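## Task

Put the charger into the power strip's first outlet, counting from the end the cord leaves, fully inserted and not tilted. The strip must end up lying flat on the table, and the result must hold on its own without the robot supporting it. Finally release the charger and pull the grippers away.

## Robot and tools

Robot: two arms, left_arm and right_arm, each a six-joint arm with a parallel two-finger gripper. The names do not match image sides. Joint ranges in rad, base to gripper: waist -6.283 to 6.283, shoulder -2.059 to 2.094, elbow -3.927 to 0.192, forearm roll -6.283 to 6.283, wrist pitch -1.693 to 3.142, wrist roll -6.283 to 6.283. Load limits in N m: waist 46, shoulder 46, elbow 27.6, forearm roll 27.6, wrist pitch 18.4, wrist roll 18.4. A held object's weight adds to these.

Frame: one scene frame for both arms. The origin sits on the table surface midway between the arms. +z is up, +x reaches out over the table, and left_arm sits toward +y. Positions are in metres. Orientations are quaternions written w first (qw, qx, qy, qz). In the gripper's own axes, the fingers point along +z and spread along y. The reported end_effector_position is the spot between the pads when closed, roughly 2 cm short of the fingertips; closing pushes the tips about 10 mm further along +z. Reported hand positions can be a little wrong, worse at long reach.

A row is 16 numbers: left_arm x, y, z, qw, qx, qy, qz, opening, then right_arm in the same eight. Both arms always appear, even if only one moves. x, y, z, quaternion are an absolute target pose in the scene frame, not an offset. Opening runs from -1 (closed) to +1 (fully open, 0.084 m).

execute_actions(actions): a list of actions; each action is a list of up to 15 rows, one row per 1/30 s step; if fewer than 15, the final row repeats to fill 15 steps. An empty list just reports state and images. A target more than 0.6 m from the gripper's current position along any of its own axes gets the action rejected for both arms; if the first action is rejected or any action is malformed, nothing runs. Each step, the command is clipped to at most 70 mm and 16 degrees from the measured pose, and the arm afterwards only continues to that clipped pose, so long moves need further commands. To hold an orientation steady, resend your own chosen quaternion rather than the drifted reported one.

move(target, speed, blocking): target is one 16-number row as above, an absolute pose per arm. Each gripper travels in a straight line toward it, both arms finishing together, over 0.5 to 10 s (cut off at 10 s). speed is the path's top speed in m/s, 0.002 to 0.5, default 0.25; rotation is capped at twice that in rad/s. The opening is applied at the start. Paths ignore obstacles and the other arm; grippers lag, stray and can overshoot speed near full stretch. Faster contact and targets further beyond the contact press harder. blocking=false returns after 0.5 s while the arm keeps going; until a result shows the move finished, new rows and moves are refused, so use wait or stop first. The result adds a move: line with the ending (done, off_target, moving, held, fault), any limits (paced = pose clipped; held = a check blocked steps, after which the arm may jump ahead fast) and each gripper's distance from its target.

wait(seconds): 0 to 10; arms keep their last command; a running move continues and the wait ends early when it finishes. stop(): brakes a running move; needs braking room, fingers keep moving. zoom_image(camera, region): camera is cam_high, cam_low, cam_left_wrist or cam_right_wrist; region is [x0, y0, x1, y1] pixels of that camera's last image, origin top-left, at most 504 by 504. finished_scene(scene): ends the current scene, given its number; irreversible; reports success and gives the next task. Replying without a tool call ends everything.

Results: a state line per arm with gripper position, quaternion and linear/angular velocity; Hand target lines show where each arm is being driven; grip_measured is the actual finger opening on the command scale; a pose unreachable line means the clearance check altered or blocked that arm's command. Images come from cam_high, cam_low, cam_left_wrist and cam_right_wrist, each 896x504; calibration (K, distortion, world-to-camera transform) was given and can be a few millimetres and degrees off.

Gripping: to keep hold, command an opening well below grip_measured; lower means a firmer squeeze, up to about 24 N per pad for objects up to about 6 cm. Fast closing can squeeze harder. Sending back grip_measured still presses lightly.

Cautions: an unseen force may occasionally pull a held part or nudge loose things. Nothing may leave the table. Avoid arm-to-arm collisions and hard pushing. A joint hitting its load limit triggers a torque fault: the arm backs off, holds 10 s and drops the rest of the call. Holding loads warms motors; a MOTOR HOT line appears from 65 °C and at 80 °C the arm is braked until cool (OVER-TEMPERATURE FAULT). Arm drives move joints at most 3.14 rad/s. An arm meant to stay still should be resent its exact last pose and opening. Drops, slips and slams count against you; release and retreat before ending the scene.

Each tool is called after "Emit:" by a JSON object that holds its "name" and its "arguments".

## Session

Emit:
{"name": "execute_actions", "arguments": {"actions": []}}

Scene clock: 0.00 s.
left_arm: end_effector_position=(+0.2334, +0.6731, +0.2708) grip_measured=+1.00 end_effector_quat_wxyz=(-0.493, +0.616, +0.297, -0.537) end_effector_velocity=(+0.000, -0.000, -0.000) end_effector_angular_velocity=(-0.000, +0.000, -0.000) | right_arm: end_effector_position=(+0.2758, -0.3311, +0.1505) grip_measured=+1.00 end_effector_quat_wxyz=(+0.083, -0.457, +0.876, +0.129) end_effector_velocity=(+0.000, -0.000, +0.000) end_effector_angular_velocity=(-0.001, -0.001, -0.000)
Joint positions: left_arm=[ 0.604  0.547 -1.388  1.093  2.131 -0.468  0.084] | right_arm=[-0.352 -0.516 -0.423  0.337  1.061  1.597  0.084]
Joint velocities: left_arm=[-0.  0. -0. -0. -0.  0.  0.] | right_arm=[-0.    -0.001  0.    -0.    -0.001  0.    -0.   ]
Hand target (left_arm): +0.233, +0.673, +0.271; -0.493, +0.616, +0.297, -0.537
Hand target (right_arm): +0.276, -0.331, +0.150; +0.083, -0.457, +0.876, +0.129
camera_calibration (this result's frames):
cam_left_wrist: T_world_to_cam=[[-0.143992, -0.339615, -0.929477, 0.541619], [-0.265482, -0.891576, 0.366894, 0.634089], [-0.953302, 0.299589, 0.0382179, 0.141982], [0, 0, 0, 1]] pos_world=[0.38168, 0.706744, 0.265353]
cam_right_wrist: T_world_to_cam=[[-0.823799, 0.543112, 0.162435, 0.409226], [0.566736, 0.782543, 0.257754, 0.132194], [0.0128767, 0.304396, -0.952459, 0.372683], [0, 0, 0, 1]] pos_world=[0.257402, -0.439146, 0.254419]

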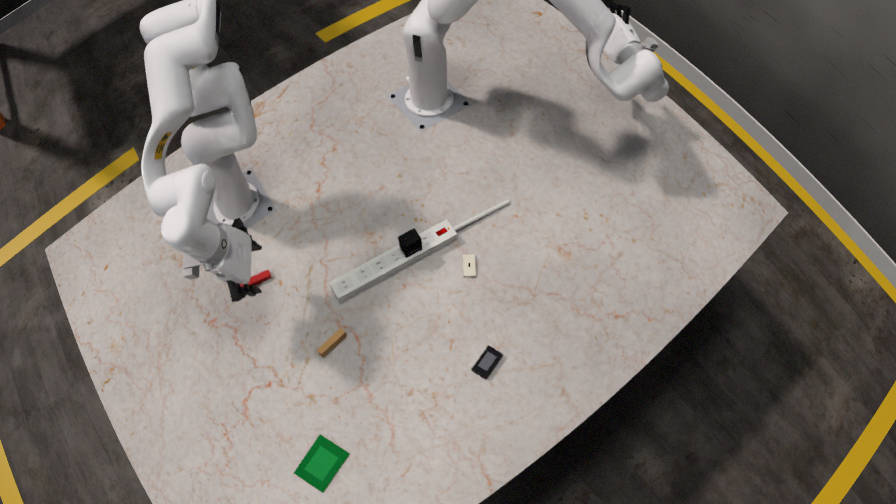

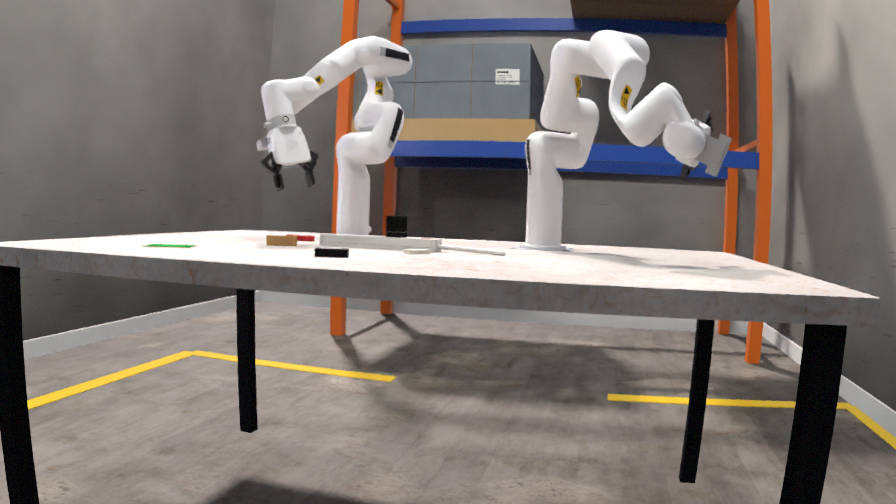

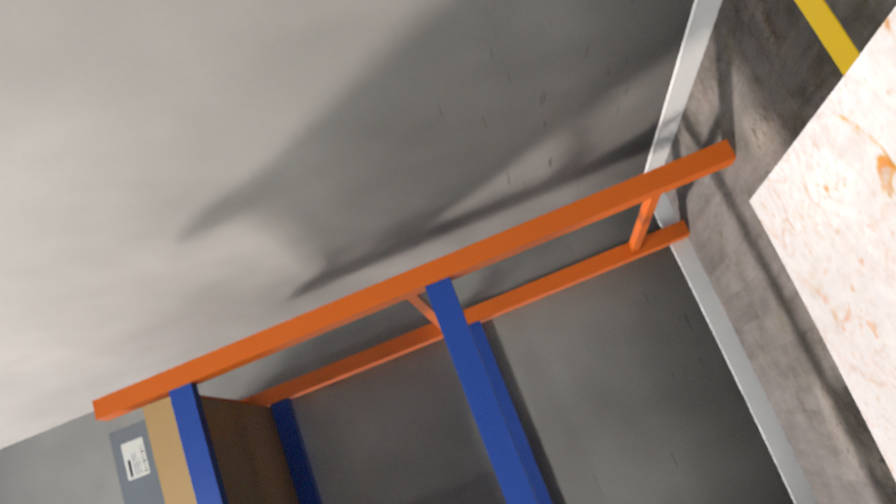

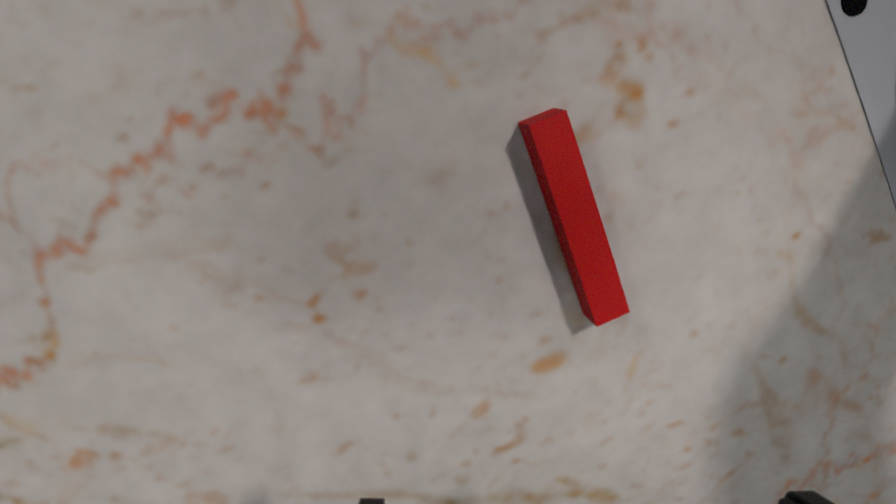

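Emit:
{"name": "zoom_image", "arguments": {"camera": "cam_high", "region": [320,200,480,310]}}

Region (320, 200, 480, 310) of cam_high's 896x504 image, scaled by 3.150, with more detail than that image has; it fills the top 346 rows of this view, and the rest is white.

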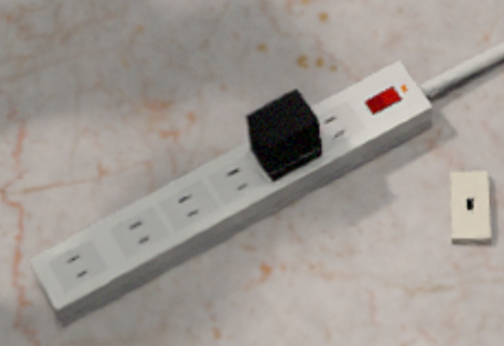

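Emit:
{"name": "move", "arguments": {"target": [0.382,-0.016,0.13,0,0.7461,0.6659,0,0.5,0.369,-0.135,0.08,-0.2277,0.7011,0.6257,0.2552,0.7], "speed": 0.4}}

Scene clock: 16.10 s.
left_arm: end_effector_position=(+0.3837, -0.0146, +0.1302) grip_measured=+0.49 end_effector_quat_wxyz=(-0.002, +0.746, +0.666, +0.001) end_effector_velocity=(-0.000, -0.001, -0.001) end_effector_angular_velocity=(+0.002, -0.002, +0.000) | right_arm: end_effector_position=(+0.3696, -0.1350, +0.0802) grip_measured=+0.70 end_effector_quat_wxyz=(-0.228, +0.701, +0.625, +0.256) end_effector_velocity=(-0.000, +0.001, -0.000) end_effector_angular_velocity=(-0.000, +0.003, -0.001)
Joint positions: left_arm=[-0.673  0.067 -0.925  0.003  0.863 -2.177  0.065] | right_arm=[ 0.135  0.003 -0.573  1.122  0.775  3.997  0.073]
Joint velocities: left_arm=[-0.004  0.004 -0.002  0.004 -0.002 -0.006  0.   ] | right_arm=[ 0.002  0.     0.001  0.    -0.001  0.003  0.   ]
Hand target (left_arm): +0.384, -0.015, +0.130; -0.002, +0.746, +0.666, +0.001
Hand target (right_arm): +0.370, -0.135, +0.080; -0.228, +0.701, +0.625, +0.256
Off the commanded pose (left_arm): 0.002 m, 0 deg.
Off the commanded pose (right_arm): 0.001 m, 0 deg.
move: done
camera_calibration (this result's frames):
cam_left_wrist: T_world_to_cam=[[0.993872, -0.109131, 0.017572, -0.357514], [-0.108689, -0.993776, -0.024417, 0.101748], [0.0201273, 0.0223575, -0.999547, 0.254262], [0, 0, 0, 1]] pos_world=[0.361264, 0.0564137, 0.262913]
cam_right_wrist: T_world_to_cam=[[0.992548, -0.121298, 0.0116693, -0.357496], [-0.0848776, -0.756872, -0.648028, 0.0493518], [0.0874367, 0.642208, -0.761527, 0.247587], [0, 0, 0, 1]] pos_world=[0.337373, -0.165013, 0.224697]

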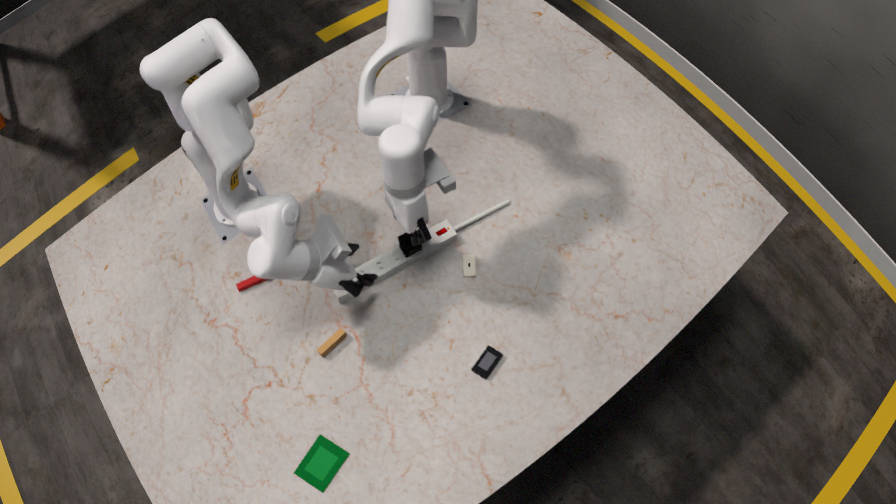

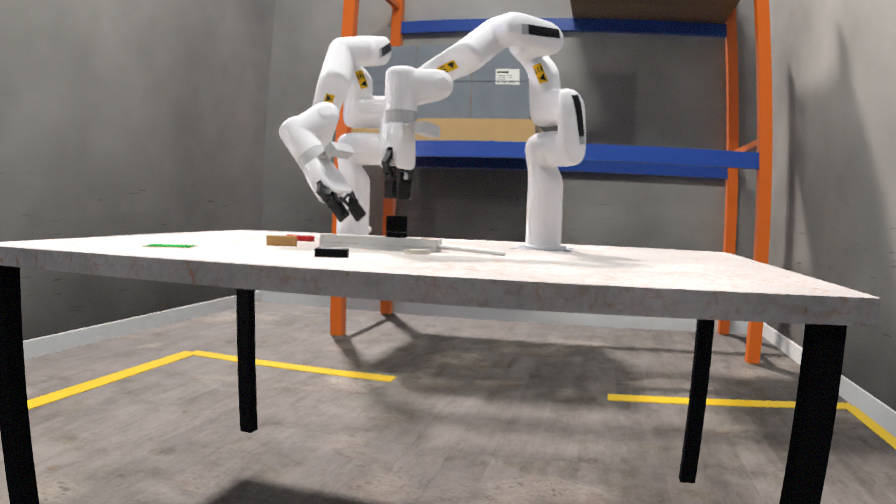

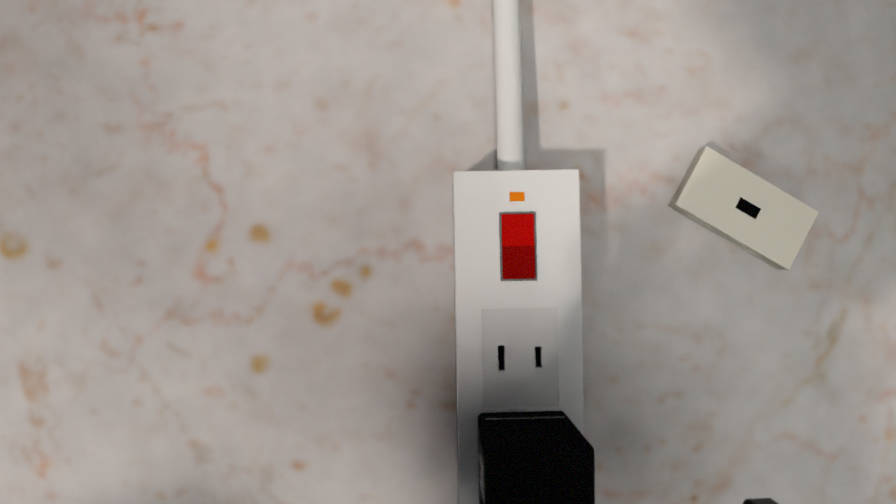

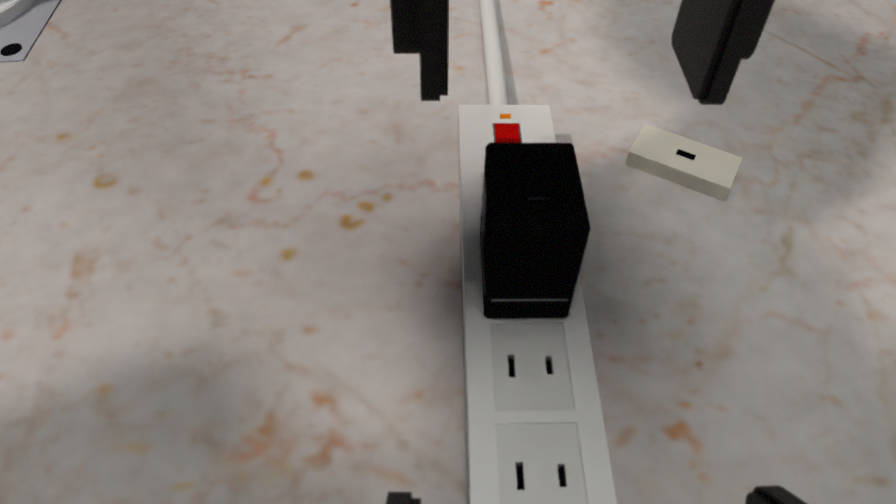

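Emit:
{"name": "move", "arguments": {"target": [0.3787,-0.0186,0.056,0,0.7461,0.6659,0,0.3,0.3695,-0.1077,0.027,-0.2277,0.7011,0.6257,0.2552,0.4], "speed": 0.08}}

Emit:
{"name": "zoom_image", "arguments": {"camera": "cam_low", "region": [300,170,460,270]}}

Scene clock: 27.00 s.
left_arm: end_effector_position=(+0.3788, -0.0185, +0.0566) grip_measured=+0.29 end_effector_quat_wxyz=(+0.000, +0.746, +0.666, +0.000) end_effector_velocity=(+0.000, -0.000, -0.002) end_effector_angular_velocity=(-0.001, -0.002, -0.000) | right_arm: end_effector_position=(+0.3698, -0.1077, +0.0272) grip_measured=+0.39 end_effector_quat_wxyz=(-0.228, +0.701, +0.626, +0.255) end_effector_velocity=(+0.000, +0.001, -0.001) end_effector_angular_velocity=(+0.001, -0.003, +0.002)
Joint positions: left_arm=[-0.686  0.208 -0.856  0.001  0.647 -2.187  0.056] | right_arm=[ 0.236  0.189 -0.62   1.338  0.682  3.826  0.061]
Joint velocities: left_arm=[ 0.     0.004  0.001  0.001 -0.006 -0.    -0.   ] | right_arm=[ 0.003  0.004 -0.002  0.007 -0.002 -0.007 -0.   ]
Hand target (left_arm): +0.379, -0.018, +0.056; -0.000, +0.746, +0.666, +0.000
Hand target (right_arm): +0.370, -0.108, +0.027; -0.228, +0.701, +0.626, +0.255
Off the commanded pose (left_arm): 0.001 m, 0 deg.
Off the commanded pose (right_arm): 0.000 m, 0 deg.
move: done
camera_calibration (this result's frames):
cam_left_wrist: T_world_to_cam=[[0.99369, -0.110239, 0.0206696, -0.35184], [-0.109831, -0.993751, -0.0199102, 0.0957171], [0.0227353, 0.0175144, -0.999588, 0.179726], [0, 0, 0, 1]] pos_world=[0.356046, 0.0531848, 0.18883]
cam_right_wrist: T_world_to_cam=[[0.992675, -0.120264, 0.0115529, -0.353744], [-0.084265, -0.757698, -0.647142, 0.0352833], [0.0865818, 0.641428, -0.762282, 0.189887], [0, 0, 0, 1]] pos_world=[0.337685, -0.137608, 0.171668]

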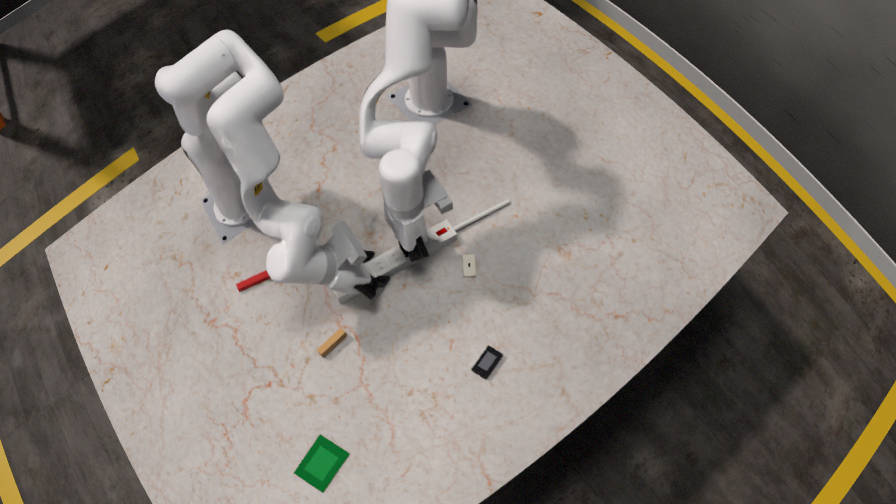

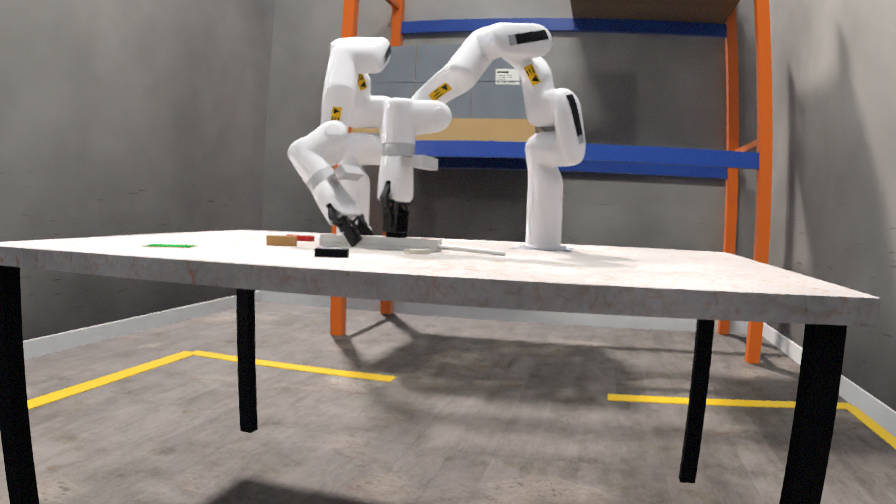

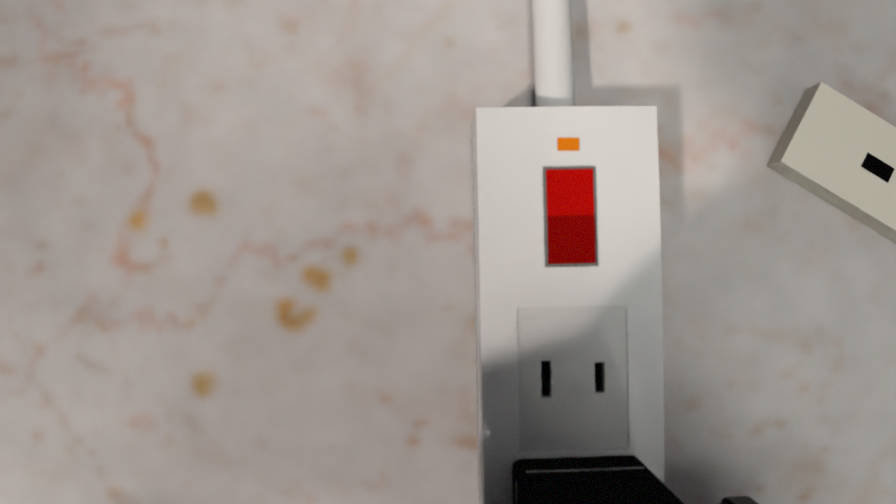

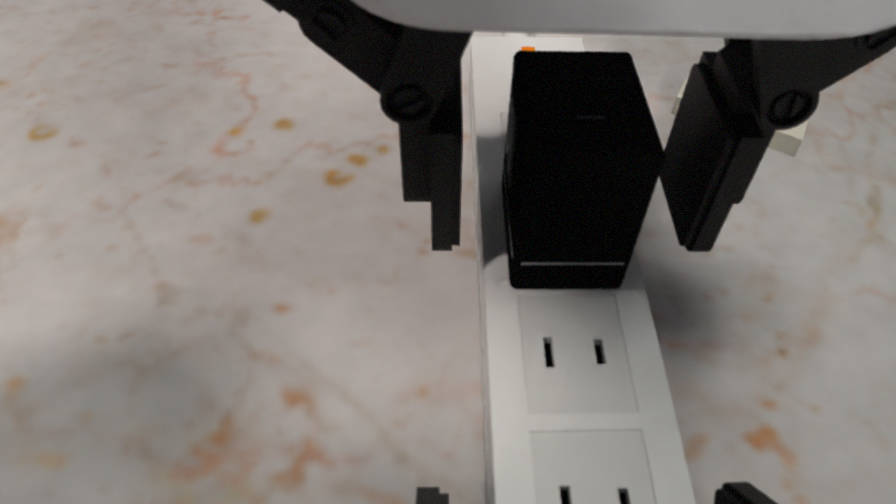

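Region (300, 170, 460, 270) of cam_low's 896x504 image, scaled by 3.150, with more detail than that image has; it fills the top 315 rows of this view, and the rest is white.

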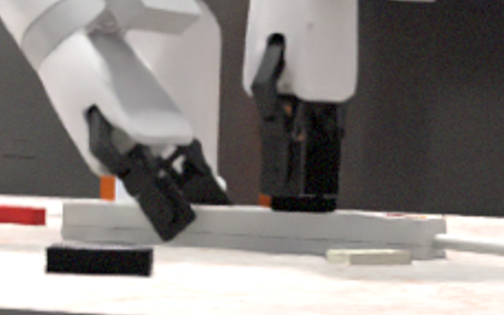

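Emit:
{"name": "execute_actions", "arguments": {"actions": [[[0.3785,-0.0186,0.056,0,0.7461,0.6659,0,0.1,0.3705,-0.1078,0.026,-0.2277,0.7011,0.6257,0.2552,0.25],[0.3785,-0.0186,0.056,0,0.7461,0.6659,0,0.0,0.3705,-0.1078,0.026,-0.2277,0.7011,0.6257,0.2552,0.15],[0.3785,-0.0186,0.056,0,0.7461,0.6659,0,-0.15,0.3705,-0.1078,0.026,-0.2277,0.7011,0.6257,0.2552,0.08]],[[0.3785,-0.0186,0.056,0,0.7461,0.6659,0,-0.15,0.3705,-0.1078,0.026,-0.2277,0.7011,0.6257,0.2552,0.04],[0.3785,-0.0186,0.056,0,0.7461,0.6659,0,-0.15,0.3705,-0.1078,0.026,-0.2277,0.7011,0.6257,0.2552,0.0],[0.3785,-0.0186,0.056,0,0.7461,0.6659,0,-0.15,0.3705,-0.1078,0.026,-0.2277,0.7011,0.6257,0.2552,-0.04],[0.3785,-0.0186,0.056,0,0.7461,0.6659,0,-0.15,0.3705,-0.1078,0.026,-0.2277,0.7011,0.6257,0.2552,-0.08],[0.3785,-0.0186,0.056,0,0.7461,0.6659,0,-0.15,0.3705,-0.1078,0.026,-0.2277,0.7011,0.6257,0.2552,-0.12],[0.3785,-0.0186,0.056,0,0.7461,0.6659,0,-0.15,0.3705,-0.1078,0.026,-0.2277,0.7011,0.6257,0.2552,-0.2],[0.3785,-0.0186,0.056,0,0.7461,0.6659,0,-0.15,0.3705,-0.1078,0.026,-0.2277,0.7011,0.6257,0.2552,-0.2],[0.3785,-0.0186,0.056,0,0.7461,0.6659,0,-0.15,0.3705,-0.1078,0.026,-0.2277,0.7011,0.6257,0.2552,-0.2],[0.3785,-0.0186,0.056,0,0.7461,0.6659,0,-0.15,0.3705,-0.1078,0.026,-0.2277,0.7011,0.6257,0.2552,-1]]]}}

Emit:
{"name": "zoom_image", "arguments": {"camera": "cam_right_wrist", "region": [430,100,710,380]}}

Scene clock: 42.47 s.
left_arm: end_effector_position=(+0.3785, -0.0186, +0.0560) grip_measured=-0.16 end_effector_quat_wxyz=(+0.000, +0.746, +0.666, +0.000) end_effector_velocity=(+0.000, -0.000, -0.000) end_effector_angular_velocity=(-0.001, +0.001, +0.001) | right_arm: end_effector_position=(+0.3707, -0.1078, +0.0262) grip_measured=-0.03 end_effector_quat_wxyz=(-0.228, +0.701, +0.626, +0.255) end_effector_velocity=(+0.000, +0.000, +0.001) end_effector_angular_velocity=(+0.002, -0.001, +0.000)
Joint positions: left_arm=[-0.686  0.21  -0.856  0.     0.647 -2.187  0.037] | right_arm=[ 0.236  0.194 -0.624  1.339  0.682  3.823  0.043]
Joint velocities: left_arm=[ 0.     0.001 -0.    -0.001 -0.     0.     0.   ] | right_arm=[-0.001 -0.001 -0.001 -0.     0.002  0.     0.   ]
Hand target (left_arm): +0.379, -0.019, +0.056; -0.000, +0.746, +0.666, +0.000
Hand target (right_arm): +0.371, -0.108, +0.026; -0.228, +0.701, +0.626, +0.255
Off the commanded pose (left_arm): 0.000 m, 0 deg.
Off the commanded pose (right_arm): 0.000 m, 0 deg.
camera_calibration (this result's frames):
cam_left_wrist: T_world_to_cam=[[0.993668, -0.11059, 0.0198199, -0.351536], [-0.110195, -0.993708, -0.0200314, 0.0956824], [0.0219105, 0.0177205, -0.999603, 0.179495], [0, 0, 0, 1]] pos_world=[0.355921, 0.0530231, 0.188308]
cam_right_wrist: T_world_to_cam=[[0.992689, -0.120113, 0.0119171, -0.35465], [-0.0839009, -0.75763, -0.647269, 0.0345204], [0.086774, 0.641537, -0.762168, 0.189034], [0, 0, 0, 1]] pos_world=[0.33855, -0.137716, 0.170646]

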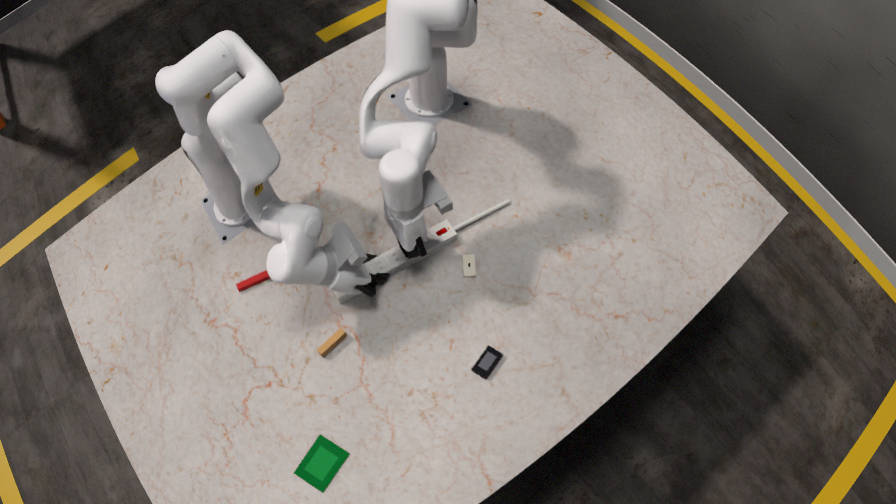

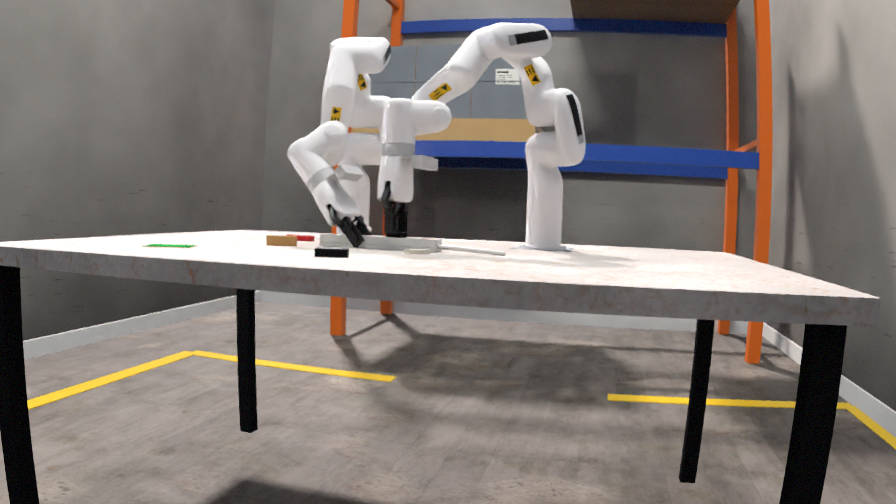

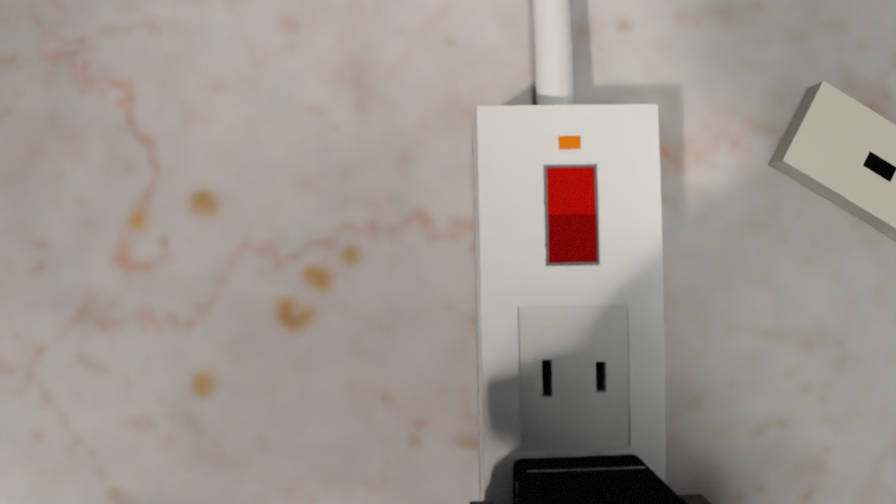

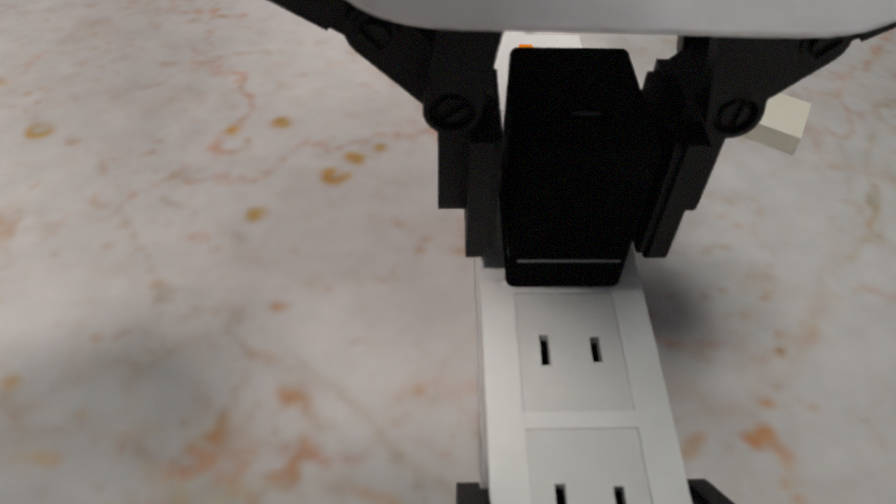

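Region (430, 100, 710, 380) of cam_right_wrist's 896x504 image, scaled by 1.800, with more detail than that image has.

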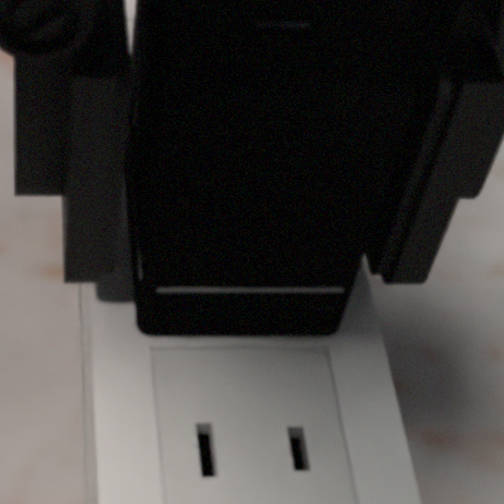

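Emit:
{"name": "execute_actions", "arguments": {"actions": [[[0.3784,-0.0186,0.056,0,0.7431,0.6691,0,-0.2,0.3705,-0.1078,0.026,-0.2277,0.7011,0.6257,0.2552,-1],[0.3784,-0.0186,0.056,0,0.7431,0.6691,0,-0.2,0.3705,-0.1078,0.026,-0.2277,0.7011,0.6257,0.2552,-1],[0.3784,-0.0186,0.056,0,0.7431,0.6691,0,-0.23,0.3705,-0.1078,0.026,-0.2277,0.7011,0.6257,0.2552,-1],[0.3784,-0.0186,0.056,0,0.7431,0.6691,0,-0.26,0.3705,-0.1078,0.026,-0.2277,0.7011,0.6257,0.2552,-1],[0.3784,-0.0186,0.056,0,0.7431,0.6691,0,-0.29,0.3705,-0.1078,0.026,-0.2277,0.7011,0.6257,0.2552,-1],[0.3784,-0.0186,0.056,0,0.7431,0.6691,0,-0.32,0.3705,-0.1078,0.026,-0.2277,0.7011,0.6257,0.2552,-1],[0.3784,-0.0186,0.056,0,0.7431,0.6691,0,-0.35,0.3705,-0.1078,0.026,-0.2277,0.7011,0.6257,0.2552,-1],[0.3784,-0.0186,0.056,0,0.7431,0.6691,0,-0.4,0.3705,-0.1078,0.026,-0.2277,0.7011,0.6257,0.2552,-1],[0.3784,-0.0186,0.056,0,0.7431,0.6691,0,-0.45,0.3705,-0.1078,0.026,-0.2277,0.7011,0.6257,0.2552,-1],[0.3784,-0.0186,0.056,0,0.7431,0.6691,0,-0.45,0.3705,-0.1078,0.026,-0.2277,0.7011,0.6257,0.2552,-1],[0.3784,-0.0186,0.056,0,0.7431,0.6691,0,-1,0.3705,-0.1078,0.025,-0.2277,0.7011,0.6257,0.2552,-1]]]}}

Emit:
{"name": "zoom_image", "arguments": {"camera": "cam_left_wrist", "region": [450,254,700,504]}}

Emit:
{"name": "move", "arguments": {"target": [0.3784,-0.0186,0.080,0,0.7431,0.6691,0,-1,0.3705,-0.1078,0.025,-0.2277,0.7011,0.6257,0.2552,-1], "speed": 0.015}}

Emit:
{"name": "zoom_image", "arguments": {"camera": "cam_left_wrist", "region": [450,254,700,504]}}

Emit:
{"name": "zoom_image", "arguments": {"camera": "cam_low", "region": [300,170,460,270]}}

Scene clock: 58.67 s.
left_arm: end_effector_position=(+0.3786, -0.0184, +0.0560) grip_measured=-0.33 end_effector_quat_wxyz=(+0.000, +0.743, +0.669, +0.000) end_effector_velocity=(+0.001, +0.001, +0.000) end_effector_angular_velocity=(-0.000, -0.000, +0.003) | right_arm: end_effector_position=(+0.3708, -0.1076, +0.0258) grip_measured=-0.03 end_effector_quat_wxyz=(-0.228, +0.701, +0.626, +0.256) end_effector_velocity=(+0.002, +0.000, -0.000) end_effector_angular_velocity=(+0.004, -0.005, -0.002)
Joint positions: left_arm=[-0.686  0.209 -0.856  0.     0.647 -2.196  0.03 ] | right_arm=[ 0.236  0.196 -0.624  1.341  0.683  3.82   0.043]
Joint velocities: left_arm=[ 0.002 -0.    -0.     0.    -0.    -0.001  0.   ] | right_arm=[-0.002  0.005 -0.005  0.008  0.002 -0.01  -0.   ]
Hand target (left_arm): +0.378, -0.019, +0.056; -0.000, +0.743, +0.669, +0.000
Hand target (right_arm): +0.371, -0.108, +0.025; -0.228, +0.701, +0.626, +0.255
Off the commanded pose (left_arm): 0.000 m, 0 deg.
Off the commanded pose (right_arm): 0.001 m, 0 deg.
camera_calibration (this result's frames):
cam_left_wrist: T_world_to_cam=[[0.994632, -0.101532, 0.0199482, -0.351821], [-0.101132, -0.994669, -0.0201354, 0.0924559], [0.0218863, 0.0180099, -0.999598, 0.179523], [0, 0, 0, 1]] pos_world=[0.355354, 0.0530088, 0.188331]
cam_right_wrist: T_world_to_cam=[[0.992768, -0.1194, 0.0124254, -0.354631], [-0.0829408, -0.757063, -0.648056, 0.0342242], [0.0867847, 0.642339, -0.761491, 0.188709], [0, 0, 0, 1]] pos_world=[0.338528, -0.137648, 0.170286]

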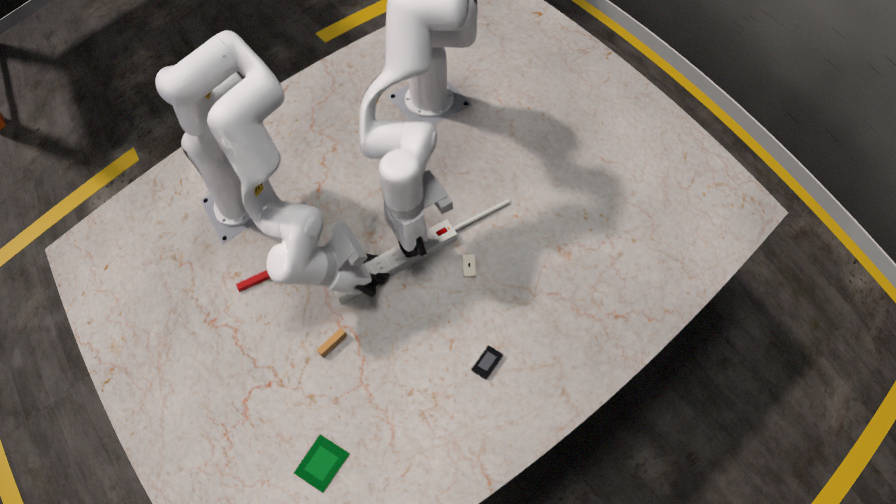

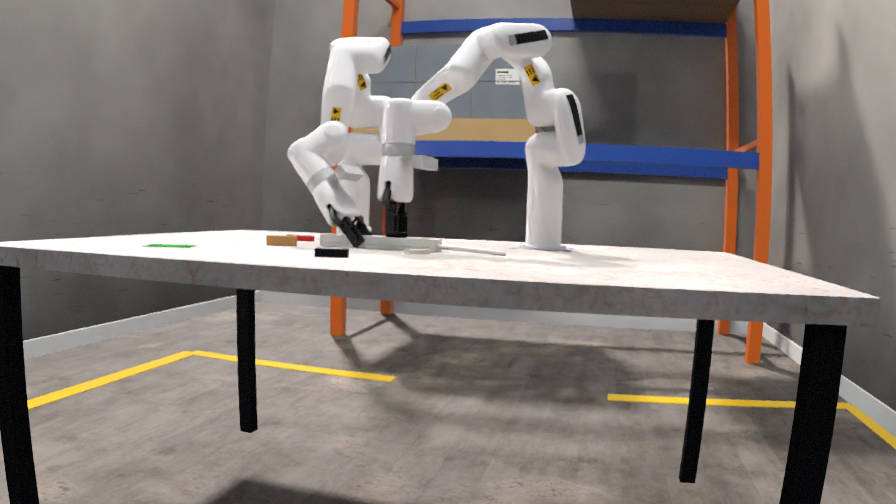

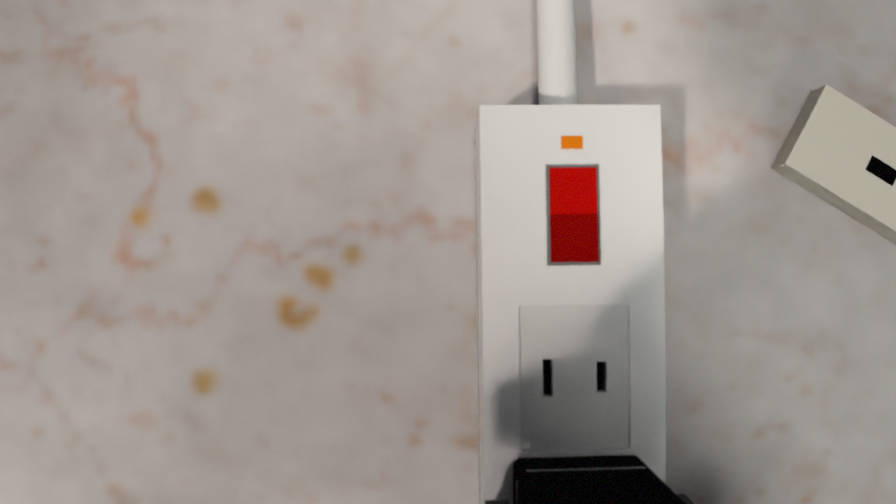

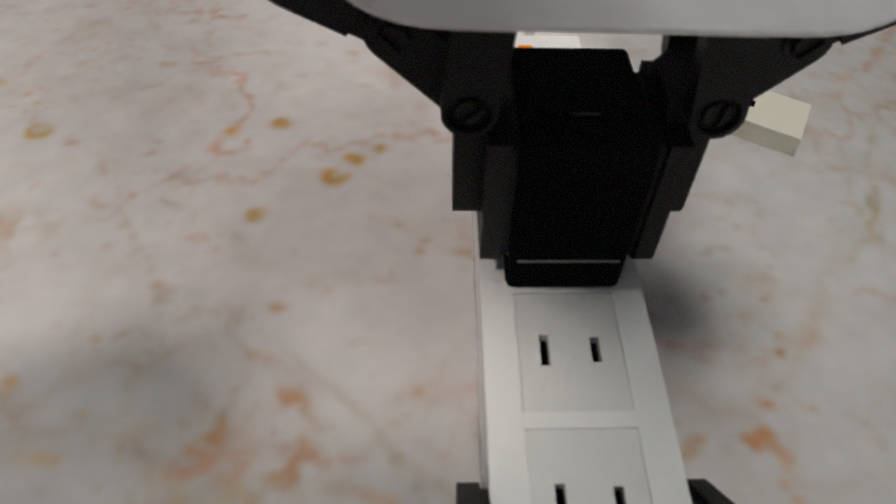

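Region (450, 254, 700, 504) of cam_left_wrist's 896x504 image, scaled by 2.016, with more detail than that image has.

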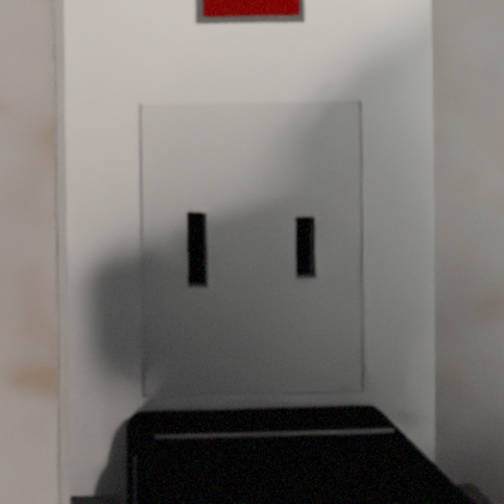

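Scene clock: 60.50 s.
left_arm: end_effector_position=(+0.3785, -0.0187, +0.0799) grip_measured=-0.33 end_effector_quat_wxyz=(+0.000, +0.743, +0.669, -0.000) end_effector_velocity=(-0.001, +0.001, -0.000) end_effector_angular_velocity=(+0.003, +0.003, -0.000) | right_arm: end_effector_position=(+0.3710, -0.1077, +0.0254) grip_measured=-0.03 end_effector_quat_wxyz=(-0.227, +0.701, +0.626, +0.256) end_effector_velocity=(+0.000, +0.000, -0.000) end_effector_angular_velocity=(+0.001, +0.001, -0.002)
Joint positions: left_arm=[-0.687  0.156 -0.869 -0.     0.713 -2.195  0.03 ] | right_arm=[ 0.236  0.197 -0.625  1.342  0.682  3.819  0.043]
Joint velocities: left_arm=[-0.    -0.001  0.001  0.     0.004 -0.    -0.   ] | right_arm=[-0.     0.    -0.     0.002  0.     0.     0.   ]
Hand target (left_arm): +0.378, -0.019, +0.080; +0.000, +0.743, +0.669, -0.000
Hand target (right_arm): +0.371, -0.108, +0.025; -0.228, +0.701, +0.626, +0.255
Off the commanded pose (left_arm): 0.000 m, 0 deg.
Off the commanded pose (right_arm): 0.001 m, 0 deg.
move: done
camera_calibration (this result's frames):
cam_left_wrist: T_world_to_cam=[[0.99459, -0.101972, 0.0198022, -0.352171], [-0.101579, -0.994628, -0.019903, 0.0927583], [0.0217254, 0.0177839, -0.999606, 0.203442], [0, 0, 0, 1]] pos_world=[0.355269, 0.0527305, 0.212182]
cam_right_wrist: T_world_to_cam=[[0.992663, -0.12027, 0.0124936, -0.354925], [-0.0836234, -0.75746, -0.647504, 0.0340125], [0.0873386, 0.641708, -0.761959, 0.18822], [0, 0, 0, 1]] pos_world=[0.338726, -0.137706, 0.169873]

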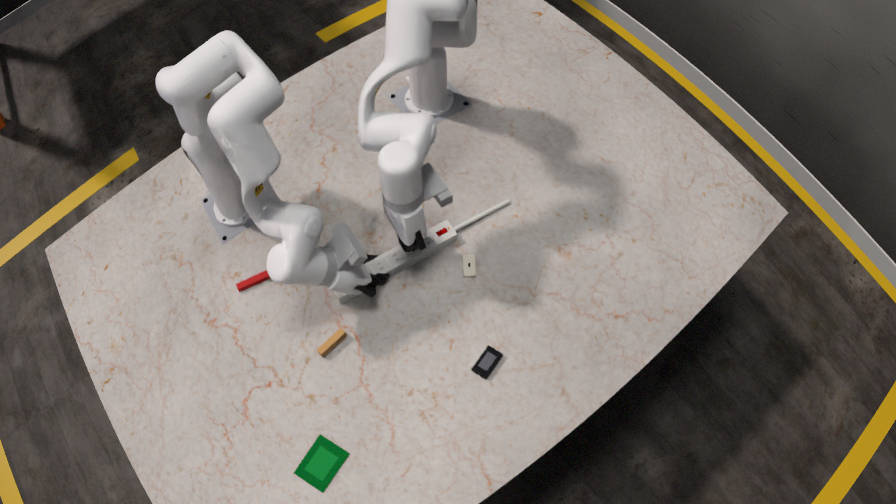

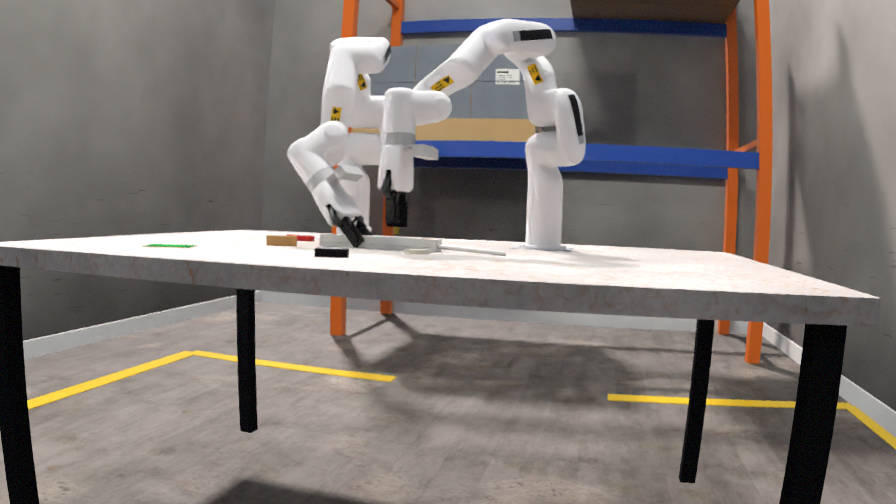

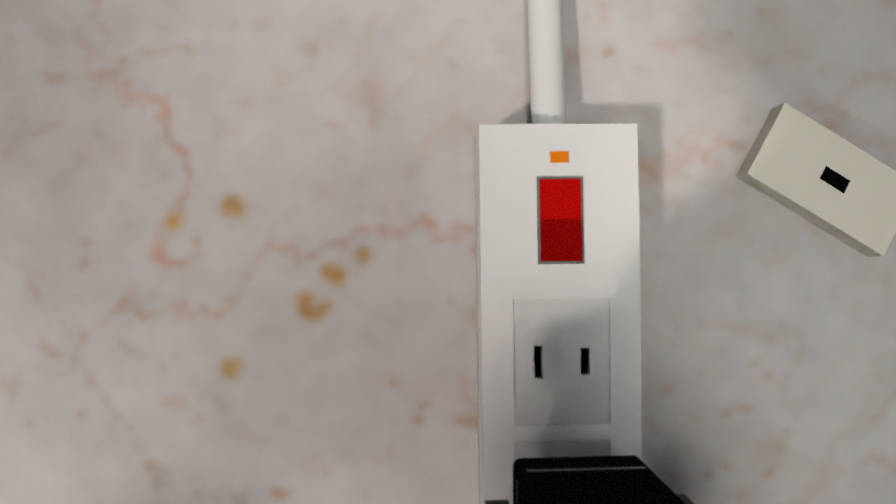

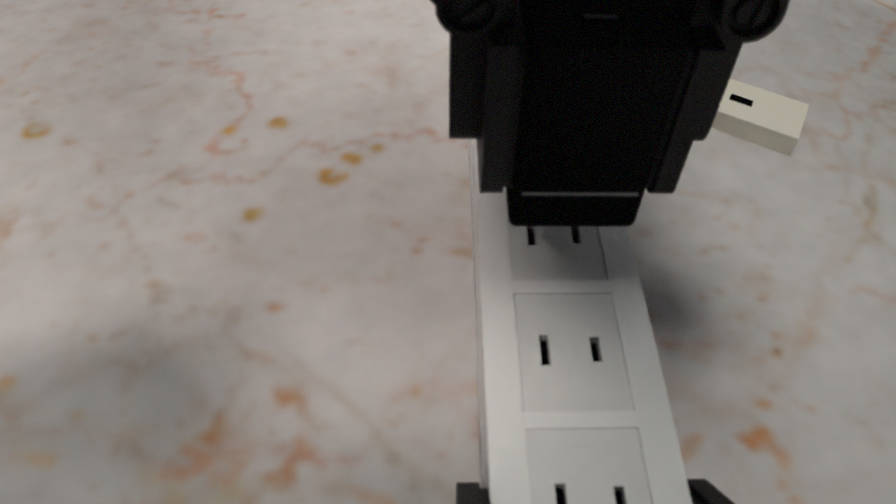

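Region (450, 254, 700, 504) of cam_left_wrist's 896x504 image, scaled by 2.016, with more detail than that image has.

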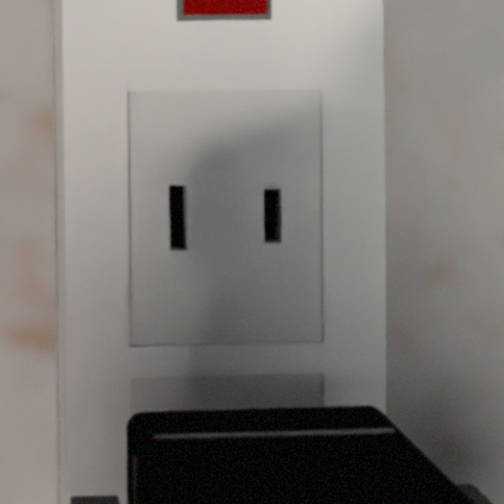

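Region (300, 170, 460, 270) of cam_low's 896x504 image, scaled by 3.150, with more detail than that image has; it fills the top 315 rows of this view, and the rest is white.

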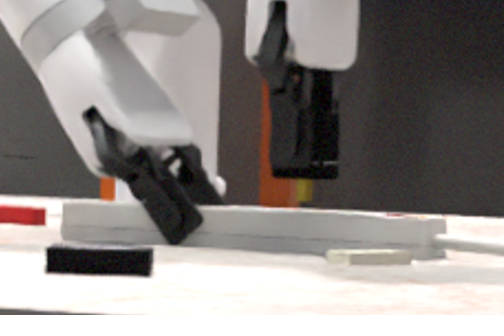

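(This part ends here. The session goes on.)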